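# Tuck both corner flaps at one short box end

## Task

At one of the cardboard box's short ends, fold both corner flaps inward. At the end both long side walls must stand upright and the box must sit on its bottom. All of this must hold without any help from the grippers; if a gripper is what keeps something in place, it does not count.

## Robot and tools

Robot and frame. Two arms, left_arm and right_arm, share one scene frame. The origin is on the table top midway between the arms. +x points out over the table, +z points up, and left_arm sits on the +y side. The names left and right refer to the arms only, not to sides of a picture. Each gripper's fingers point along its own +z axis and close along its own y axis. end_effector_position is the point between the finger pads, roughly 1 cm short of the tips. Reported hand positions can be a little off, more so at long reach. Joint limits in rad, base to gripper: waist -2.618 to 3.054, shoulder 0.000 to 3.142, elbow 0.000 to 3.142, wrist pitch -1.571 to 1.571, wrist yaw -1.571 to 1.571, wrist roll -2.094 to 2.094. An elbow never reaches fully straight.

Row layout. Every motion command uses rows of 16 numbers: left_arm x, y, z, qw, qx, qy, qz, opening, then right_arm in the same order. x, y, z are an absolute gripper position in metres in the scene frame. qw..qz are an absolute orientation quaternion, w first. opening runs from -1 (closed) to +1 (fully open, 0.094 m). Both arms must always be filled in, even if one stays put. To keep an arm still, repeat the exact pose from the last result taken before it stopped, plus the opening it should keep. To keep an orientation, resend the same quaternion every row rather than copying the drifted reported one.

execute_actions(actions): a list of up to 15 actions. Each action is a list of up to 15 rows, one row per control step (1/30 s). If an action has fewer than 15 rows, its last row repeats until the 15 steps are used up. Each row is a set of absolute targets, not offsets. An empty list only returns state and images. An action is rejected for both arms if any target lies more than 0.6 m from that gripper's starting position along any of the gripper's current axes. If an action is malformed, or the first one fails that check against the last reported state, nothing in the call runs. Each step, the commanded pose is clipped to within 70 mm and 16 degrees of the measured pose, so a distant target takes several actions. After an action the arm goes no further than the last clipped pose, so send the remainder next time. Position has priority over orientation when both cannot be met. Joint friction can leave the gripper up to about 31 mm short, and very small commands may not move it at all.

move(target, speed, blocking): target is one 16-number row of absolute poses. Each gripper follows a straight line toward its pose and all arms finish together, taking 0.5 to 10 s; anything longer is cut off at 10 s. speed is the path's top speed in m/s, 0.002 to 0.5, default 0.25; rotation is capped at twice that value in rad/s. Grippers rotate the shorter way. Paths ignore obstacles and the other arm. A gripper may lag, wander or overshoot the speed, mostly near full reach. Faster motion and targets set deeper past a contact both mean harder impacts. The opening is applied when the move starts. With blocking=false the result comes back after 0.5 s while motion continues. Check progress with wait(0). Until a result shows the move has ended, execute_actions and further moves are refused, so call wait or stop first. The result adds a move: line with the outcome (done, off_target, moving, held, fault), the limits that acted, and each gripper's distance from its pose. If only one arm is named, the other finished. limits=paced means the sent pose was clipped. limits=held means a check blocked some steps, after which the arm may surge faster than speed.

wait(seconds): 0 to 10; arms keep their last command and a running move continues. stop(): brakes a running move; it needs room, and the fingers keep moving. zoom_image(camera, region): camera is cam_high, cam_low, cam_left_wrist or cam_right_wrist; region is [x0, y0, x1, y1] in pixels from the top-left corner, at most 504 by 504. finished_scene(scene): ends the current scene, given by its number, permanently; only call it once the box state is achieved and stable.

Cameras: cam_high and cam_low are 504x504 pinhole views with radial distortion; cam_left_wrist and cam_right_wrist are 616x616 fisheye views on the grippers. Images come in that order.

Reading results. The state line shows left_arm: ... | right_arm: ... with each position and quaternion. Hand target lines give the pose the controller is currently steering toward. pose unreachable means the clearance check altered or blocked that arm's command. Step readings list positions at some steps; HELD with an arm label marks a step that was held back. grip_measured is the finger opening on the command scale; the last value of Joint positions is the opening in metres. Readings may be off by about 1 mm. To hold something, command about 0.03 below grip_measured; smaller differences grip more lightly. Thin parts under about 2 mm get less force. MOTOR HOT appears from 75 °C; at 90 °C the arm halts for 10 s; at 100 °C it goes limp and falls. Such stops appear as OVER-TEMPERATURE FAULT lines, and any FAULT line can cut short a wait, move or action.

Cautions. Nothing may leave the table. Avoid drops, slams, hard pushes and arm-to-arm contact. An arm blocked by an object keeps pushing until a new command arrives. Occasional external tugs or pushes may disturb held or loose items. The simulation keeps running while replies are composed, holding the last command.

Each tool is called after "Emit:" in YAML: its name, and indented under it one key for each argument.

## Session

Emit:
execute_actions:
  actions: []

Scene clock: 0.00 s.
left_arm: end_effector_position=(+0.3491, +0.4049, +0.4097) grip_measured=-0.394 end_effector_quat_wxyz=(+0.711, -0.061, +0.698, +0.068) | right_arm: end_effector_position=(+0.3706, -0.1706, +0.3931) grip_measured=+1.000 end_effector_quat_wxyz=(+0.695, -0.073, +0.711, +0.079)
Joint positions: left_arm=[-0.016  1.034  1.053 -0.     0.008  0.008  0.028] | right_arm=[ 0.014  1.054  1.035 -0.004  0.006  0.012  0.094]
Joint velocities: left_arm=[ 0.012 -0.002 -0.002  0.007 -0.037  0.022 -0.   ] | right_arm=[-0.007  0.007 -0.012 -0.022  0.051  0.022  0.   ]
Hand target (left_arm): +0.349, +0.405, +0.410; +0.711, -0.061, +0.698, +0.068
Hand target (right_arm): +0.371, -0.171, +0.393; +0.695, -0.073, +0.711, +0.079

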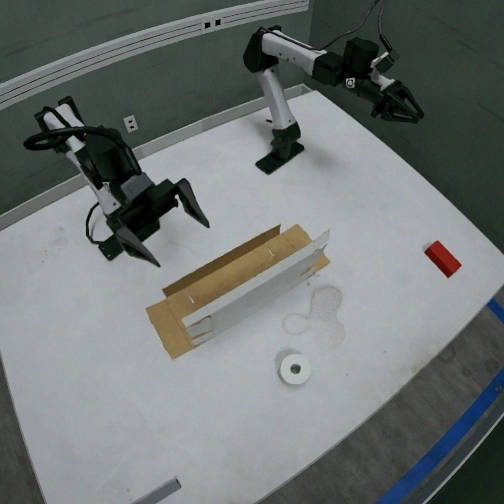

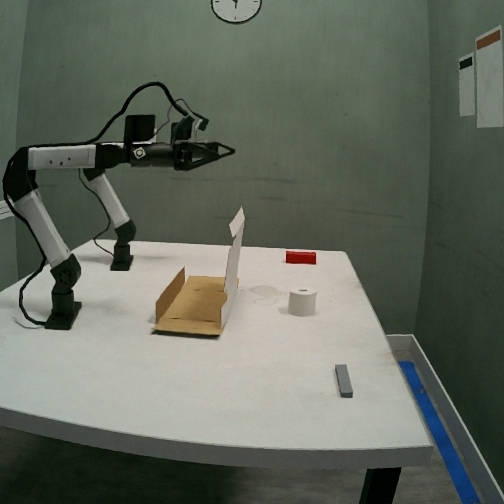

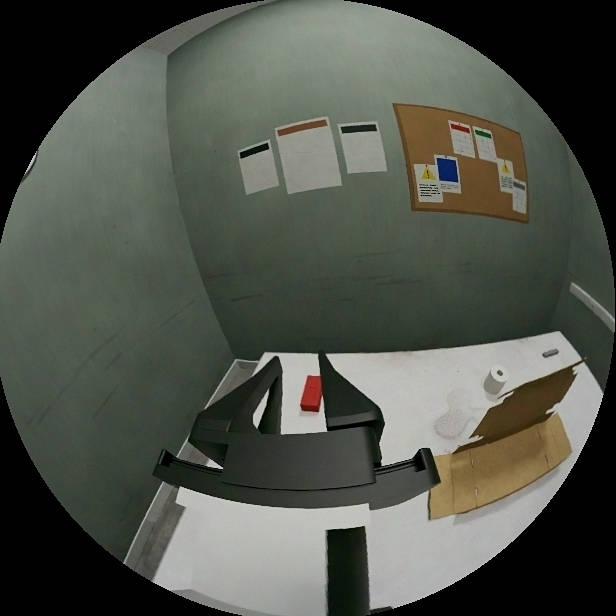

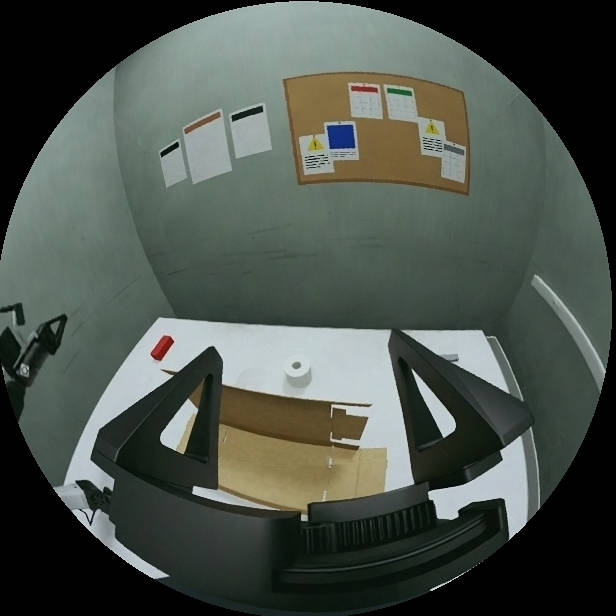

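Emit:
move:
  target: [0.25,0.1,0.22,0,0.707,0.707,0,0.2,0.27,-0.33,0.25,0,0.707,0.707,0,-1]
  speed: 0.4

Emit:
move:
  target: [0.245,0,0.11,0,0.68,0.733,0,0.2,0.21,-0.3,0.1,-0.1,0.7,0.7,0.1,-1]

Emit:
move:
  target: [0.245,0,0.04,0,0.68,0.733,0,0.2,0.21,-0.245,0.05,-0.1,0.7,0.7,0.1,-1]
  speed: 0.1

Scene clock: 9.77 s.
left_arm: end_effector_position=(+0.2469, +0.1049, +0.2195) grip_measured=+0.197 end_effector_quat_wxyz=(+0.074, +0.700, +0.710, -0.013) | right_arm: end_effector_position=(+0.2711, -0.3315, +0.2617) grip_measured=-0.992 end_effector_quat_wxyz=(+0.121, +0.697, +0.705, +0.057)
Joint positions: left_arm=[-0.902  1.806  1.94  -1.56   0.039  0.858  0.056] | right_arm=[-0.476  1.487  1.753 -1.569  0.018  1.29   0.   ]
Joint velocities: left_arm=[-0.017 -0.012 -0.002  0.007  0.022 -0.066  0.001] | right_arm=[-0.002 -0.007  0.002 -0.007 -0.051 -0.037 -0.001]
Hand target (left_arm): +0.248, +0.103, +0.218; +0.068, +0.705, +0.706, -0.009
Hand target (right_arm): +0.268, -0.332, +0.253; +0.103, +0.704, +0.701, +0.054
Off the commanded pose (left_arm): 0.006 m, 9 deg.
Off the commanded pose (right_arm): 0.012 m, 15 deg.
joint sent to its limit (left arm) — the command would take joint 4 (wrist pitch) past its lower limit, so that joint was sent only as far as its limit.
joint sent to its limit (right arm) — the command would take joint 4 (wrist pitch) past its lower limit, so that joint was sent only as far as its limit.
move: off_target (left_arm, right_arm); limits=paced

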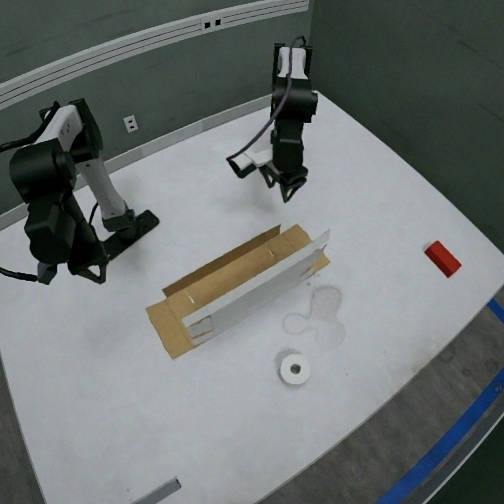

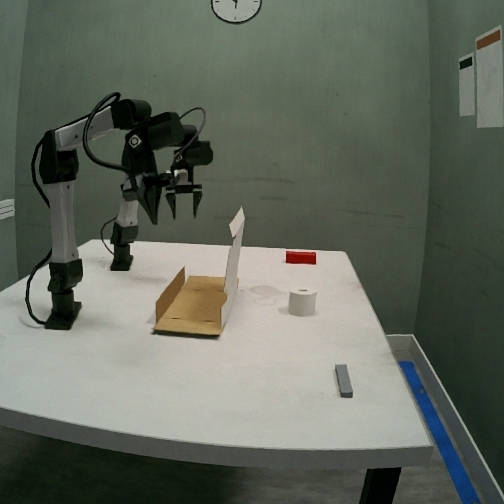

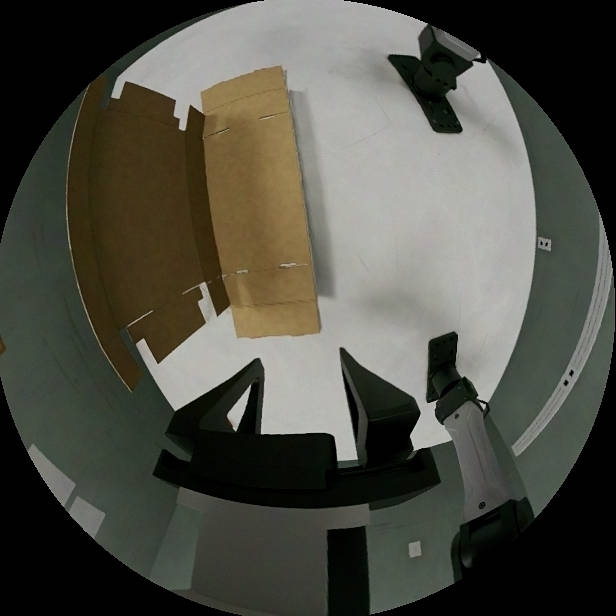

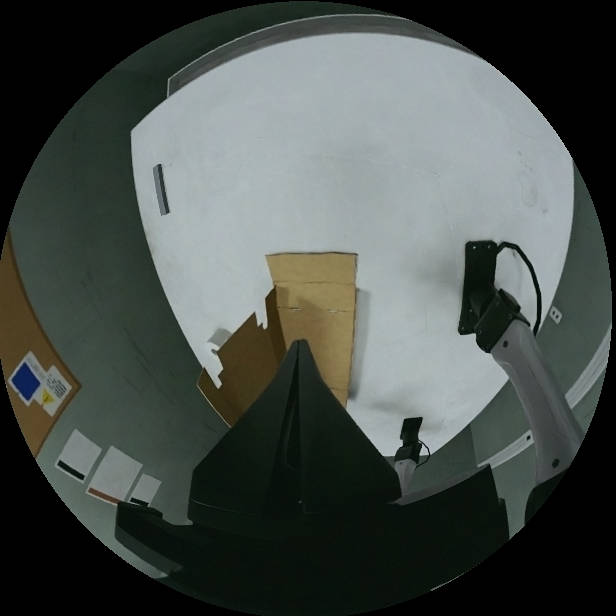

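Scene clock: 11.30 s.
left_arm: end_effector_position=(+0.2429, +0.0016, +0.1122) grip_measured=+0.197 end_effector_quat_wxyz=(-0.002, +0.680, +0.733, -0.008) | right_arm: end_effector_position=(+0.2085, -0.2998, +0.1081) grip_measured=-0.992 end_effector_quat_wxyz=(-0.092, +0.699, +0.703, +0.097)
Joint positions: left_arm=[-1.105  2.194  2.074 -1.452  0.016  0.597  0.056] | right_arm=[-0.622  1.439  1.088 -1.324 -0.247  1.138  0.   ]
Joint velocities: left_arm=[-0.002 -0.007  0.002  0.007 -0.037  0.007 -0.001] | right_arm=[ 0.002  0.012 -0.027  0.007 -0.007  0.066 -0.001]
Hand target (left_arm): +0.244, -0.001, +0.111; -0.001, +0.680, +0.733, -0.003
Hand target (right_arm): +0.207, -0.299, +0.102; -0.102, +0.699, +0.701, +0.099
Off the commanded pose (left_arm): 0.003 m, 1 deg.
Off the commanded pose (right_arm): 0.008 m, 1 deg.
move: done

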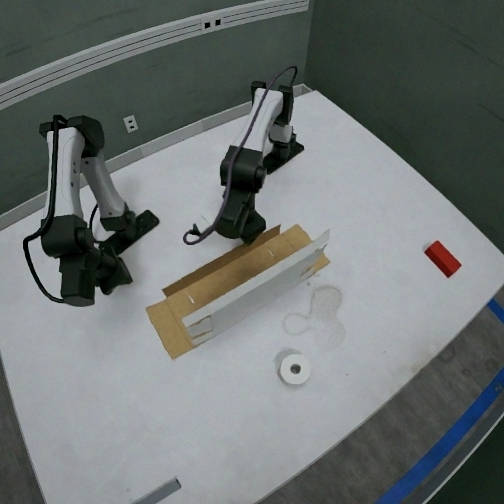

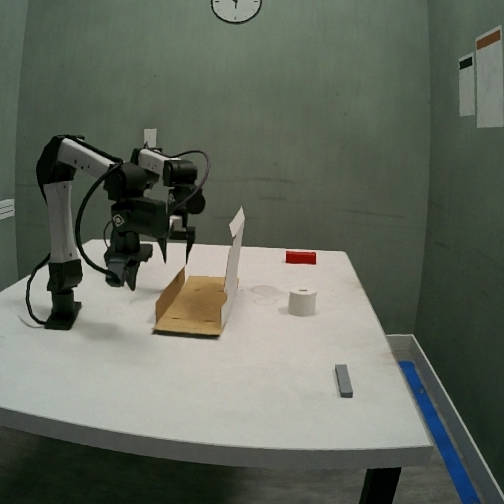

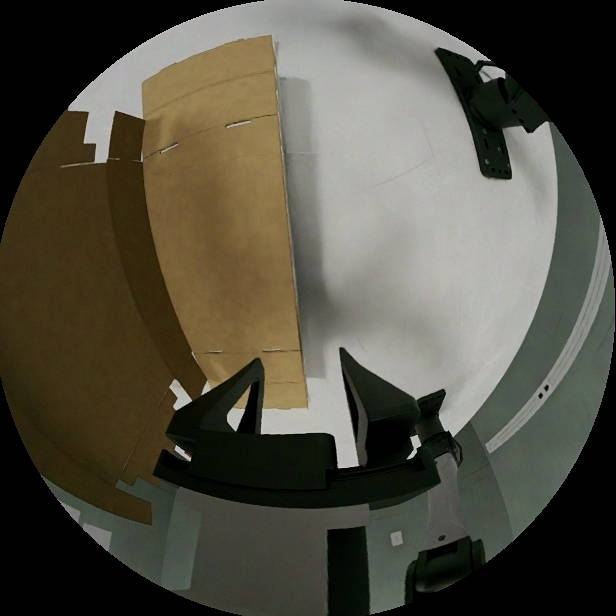

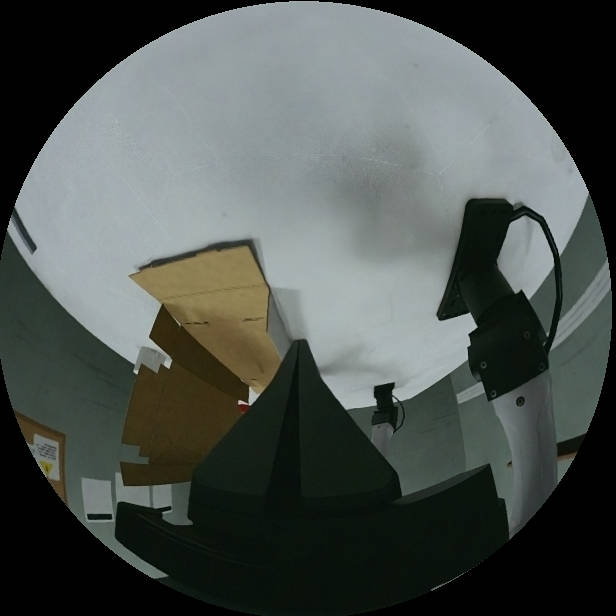

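Scene clock: 12.67 s.
left_arm: end_effector_position=(+0.2481, -0.0034, +0.0530) grip_measured=+0.197 end_effector_quat_wxyz=(+0.012, +0.680, +0.733, -0.007) | right_arm: end_effector_position=(+0.2107, -0.2492, +0.0512) grip_measured=-0.992 end_effector_quat_wxyz=(-0.100, +0.701, +0.700, +0.093)
Joint positions: left_arm=[-1.105  2.194  1.838 -1.188  0.011  0.597  0.056] | right_arm=[-0.403  1.439  0.856 -1.052 -0.267  1.369  0.   ]
Joint velocities: left_arm=[ 0.002  0.002  0.017  0.007  0.037 -0.022 -0.   ] | right_arm=[-0.007  0.002  0.007  0.037  0.007  0.007 -0.001]
Hand target (left_arm): +0.246, -0.001, +0.040; -0.000, +0.680, +0.733, -0.000
Hand target (right_arm): +0.208, -0.246, +0.050; -0.099, +0.700, +0.700, +0.098
Off the commanded pose (left_arm): 0.014 m, 2 deg.
Off the commanded pose (right_arm): 0.004 m, 1 deg.
move: off_target (left_arm)

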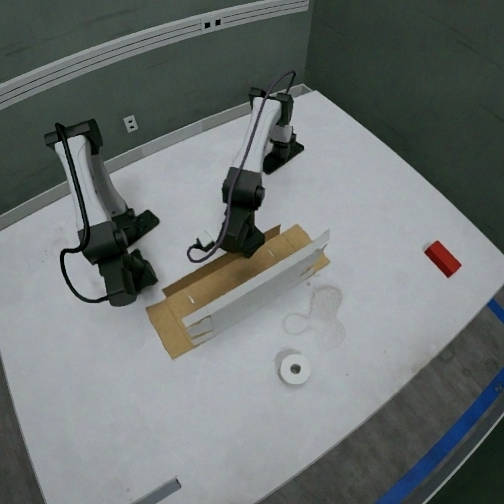

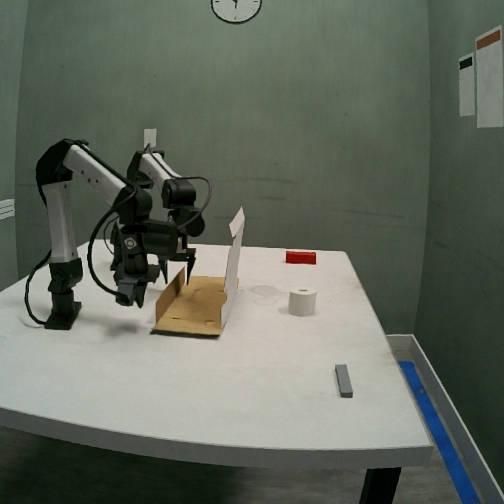

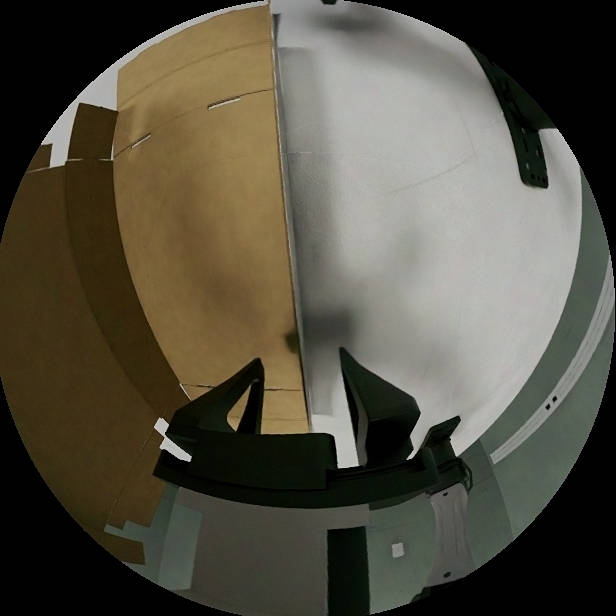

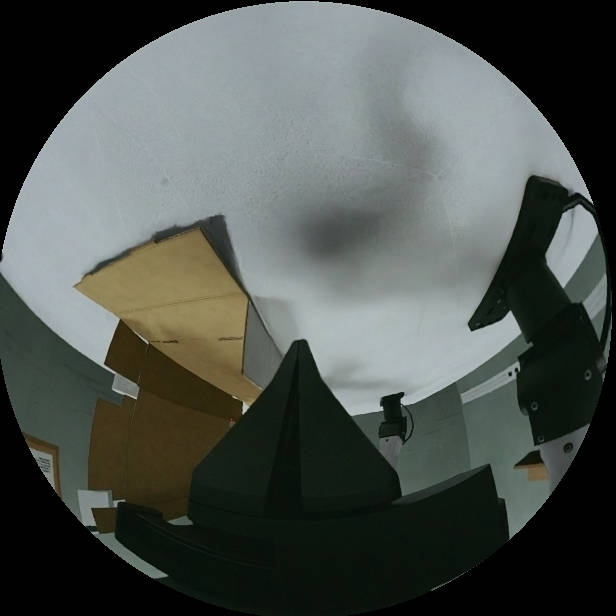

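Emit:
execute_actions:
  actions:
    - [[0.245,0,0.025,0,0.68,0.733,0,0.2,0.21,-0.245,0.05,-0.1,0.7,0.7,0.1,-1]]
    - [[0.245,0,0.03,0,0.68,0.733,0,-1,0.21,-0.245,0.05,-0.1,0.7,0.7,0.1,-1]]
    - [[0.245,0,0.03,0,0.68,0.733,0,-1,0.21,-0.245,0.05,-0.1,0.7,0.7,0.1,-1]]

Emit:
move:
  target: [0.245,0,0.03,0,0.68,0.733,0,-1,0.31,-0.235,0.045,-0.183,0.683,0.683,0.183,-1]
  speed: 0.06

Emit:
move:
  target: [0.245,0,0.03,0,0.68,0.733,0,-1,0.325,-0.175,0.045,-0.183,0.683,0.683,0.183,-1]
  speed: 0.06

Scene clock: 26.67 s.
left_arm: end_effector_position=(+0.2485, -0.0013, +0.0344) grip_measured=-0.978 end_effector_quat_wxyz=(+0.009, +0.679, +0.734, -0.001) | right_arm: end_effector_position=(+0.2117, -0.2488, +0.0513) grip_measured=-0.992 end_effector_quat_wxyz=(-0.100, +0.702, +0.699, +0.096)
Joint positions: left_arm=[-1.106  2.208  1.787 -1.131 -0.     0.594  0.001] | right_arm=[-0.403  1.439  0.856 -1.049 -0.27   1.371  0.   ]
Joint velocities: left_arm=[-0.007 -0.002 -0.012  0.007 -0.037  0.066  0.001] | right_arm=[-0.002 -0.002  0.007 -0.051 -0.022 -0.037 -0.   ]
Hand target (left_arm): +0.245, +0.000, +0.030; +0.000, +0.680, +0.733, -0.000
Hand target (right_arm): +0.210, -0.245, +0.050; -0.100, +0.700, +0.700, +0.100
Off the commanded pose (left_arm): 0.006 m, 1 deg.
Off the commanded pose (right_arm): 0.004 m, 1 deg.
Step readings (end_effector_position; steps 1 to 15: 1st action; 16 to 30: 2nd action; 31 to 45: 3rd action):
0: left_arm (+0.2482, -0.0036, +0.0530) | right_arm (+0.2112, -0.2493, +0.0512)
1: left_arm (+0.2482, -0.0036, +0.0508) | right_arm (+0.2112, -0.2493, +0.0512)
2: left_arm (+0.2482, -0.0036, +0.0483) | right_arm (+0.2113, -0.2492, +0.0512)
4: left_arm (+0.2461, -0.0009, +0.0409) | right_arm (+0.2114, -0.2491, +0.0513)
8: left_arm (+0.2452, +0.0003, +0.0344) | right_arm (+0.2117, -0.2489, +0.0513)
15: left_arm (+0.2469, -0.0018, +0.0344) | right_arm (+0.2117, -0.2488, +0.0513)
16: left_arm (+0.2469, -0.0018, +0.0344) | right_arm (+0.2117, -0.2488, +0.0513)
17: left_arm (+0.2469, -0.0018, +0.0344) | right_arm (+0.2117, -0.2488, +0.0513)
19: left_arm (+0.2469, -0.0018, +0.0344) | right_arm (+0.2117, -0.2488, +0.0513)
23: left_arm (+0.2485, -0.0012, +0.0344) | right_arm (+0.2117, -0.2488, +0.0513)
30: left_arm (+0.2485, -0.0013, +0.0344) | right_arm (+0.2117, -0.2488, +0.0513)
31: left_arm (+0.2485, -0.0013, +0.0344) | right_arm (+0.2117, -0.2488, +0.0513)
32: left_arm (+0.2485, -0.0013, +0.0344) | right_arm (+0.2117, -0.2488, +0.0513)
34: left_arm (+0.2485, -0.0013, +0.0344) | right_arm (+0.2117, -0.2488, +0.0513)
38: left_arm (+0.2485, -0.0013, +0.0344) | right_arm (+0.2117, -0.2488, +0.0513)
45: end_effector_position above

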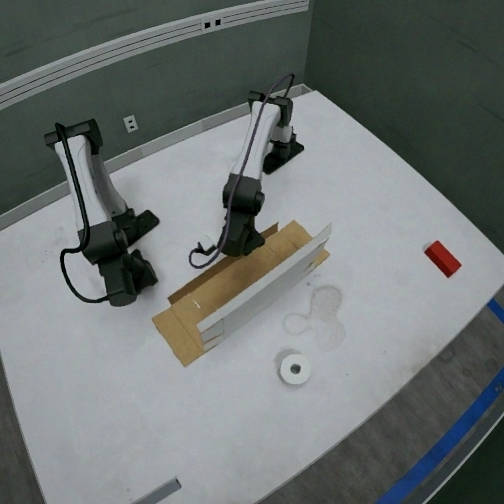

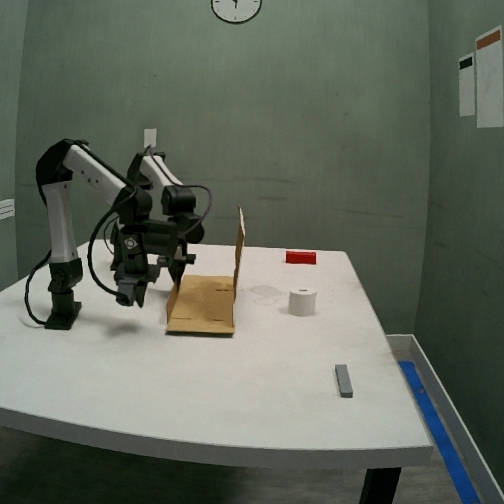

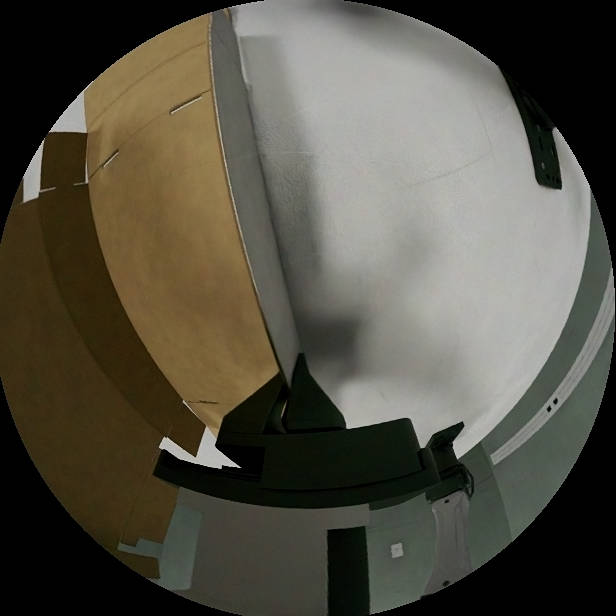

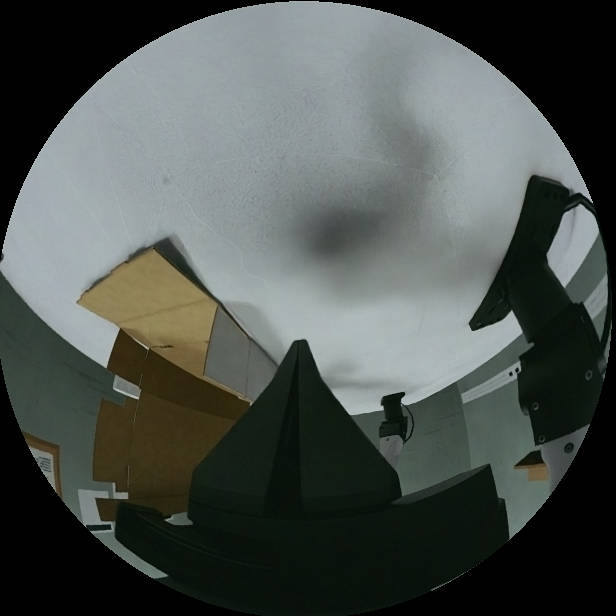

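Scene clock: 29.03 s.
left_arm: end_effector_position=(+0.2502, -0.0018, +0.0344) grip_measured=-0.978 end_effector_quat_wxyz=(+0.013, +0.672, +0.740, +0.001) | right_arm: end_effector_position=(+0.2955, -0.2313, +0.0405) grip_measured=-0.992 end_effector_quat_wxyz=(-0.194, +0.685, +0.683, +0.163)
Joint positions: left_arm=[-1.106  2.208  1.787 -1.125 -0.006  0.576  0.001] | right_arm=[-0.408  1.848  1.182 -1.062 -0.49   1.334  0.   ]
Joint velocities: left_arm=[ 0.012  0.002  0.002 -0.037 -0.051 -0.022  0.   ] | right_arm=[-0.012 -0.012 -0.017 -0.007  0.066 -0.051 -0.001]
Hand target (left_arm): +0.245, +0.000, +0.030; +0.000, +0.680, +0.733, -0.000
Hand target (right_arm): +0.309, -0.234, +0.045; -0.184, +0.683, +0.683, +0.182
Off the commanded pose (left_arm): 0.007 m, 2 deg.
Off the commanded pose (right_arm): 0.016 m, 3 deg.
move: off_target (right_arm)

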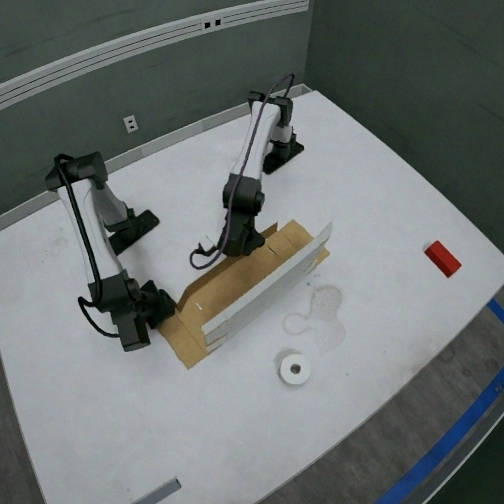

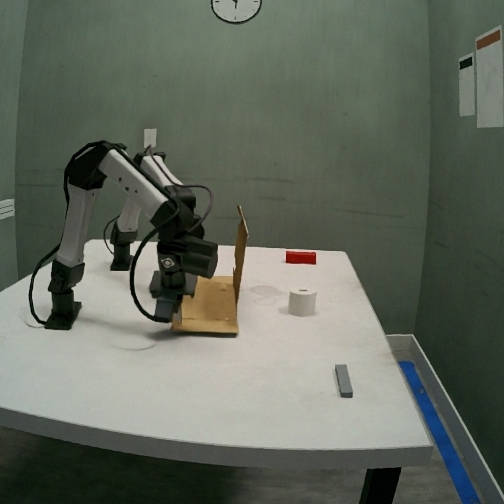

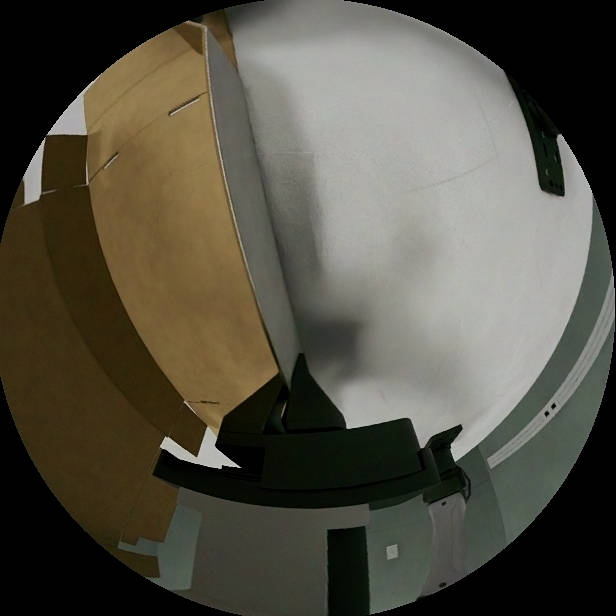

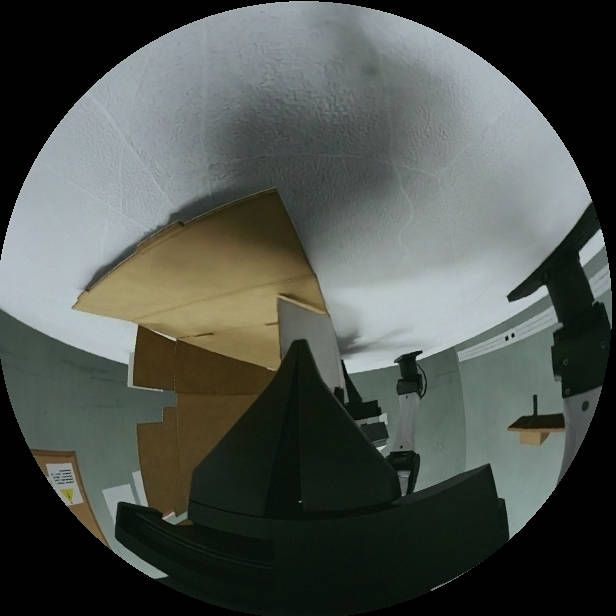

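Scene clock: 30.53 s.
left_arm: end_effector_position=(+0.2504, -0.0005, +0.0344) grip_measured=-0.978 end_effector_quat_wxyz=(+0.011, +0.670, +0.742, +0.004) | right_arm: end_effector_position=(+0.3116, -0.1845, +0.0381) grip_measured=-0.992 end_effector_quat_wxyz=(-0.183, +0.691, +0.681, +0.161)
Joint positions: left_arm=[-1.106  2.208  1.787 -1.129 -0.012  0.57   0.001] | right_arm=[-0.246  1.848  1.182 -0.957 -0.49   1.535  0.   ]
Joint velocities: left_arm=[-0.007 -0.017  0.012  0.022  0.066  0.007  0.   ] | right_arm=[ 0.002  0.007 -0.007  0.022  0.051 -0.022 -0.   ]
Hand target (left_arm): +0.245, +0.000, +0.030; +0.000, +0.680, +0.733, -0.000
Hand target (right_arm): +0.324, -0.176, +0.045; -0.182, +0.683, +0.683, +0.182
Off the commanded pose (left_arm): 0.007 m, 2 deg.
Off the commanded pose (right_arm): 0.018 m, 3 deg.
move: off_target (right_arm)

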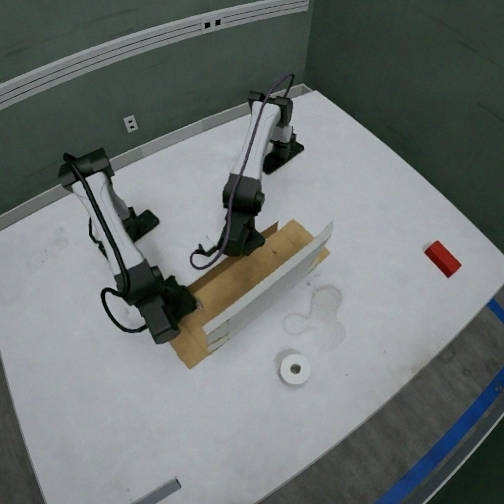

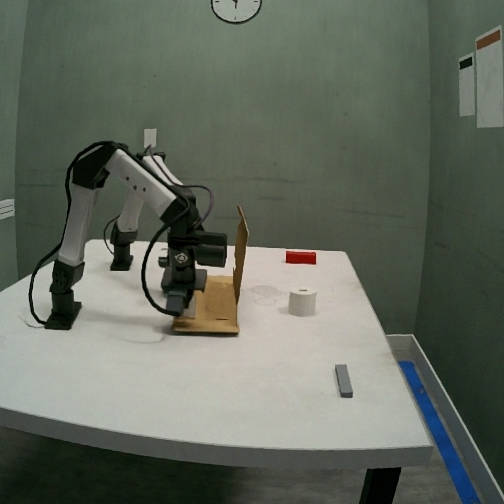

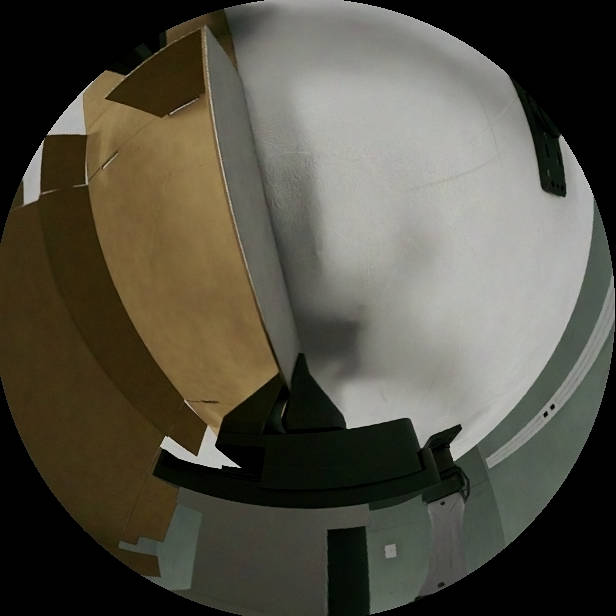

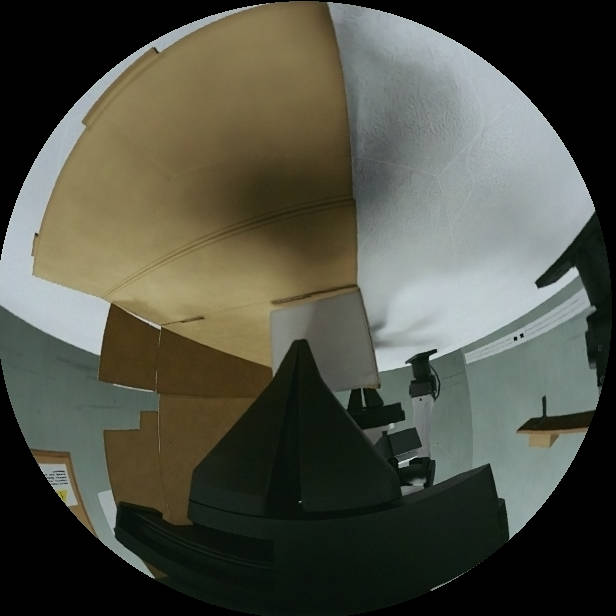

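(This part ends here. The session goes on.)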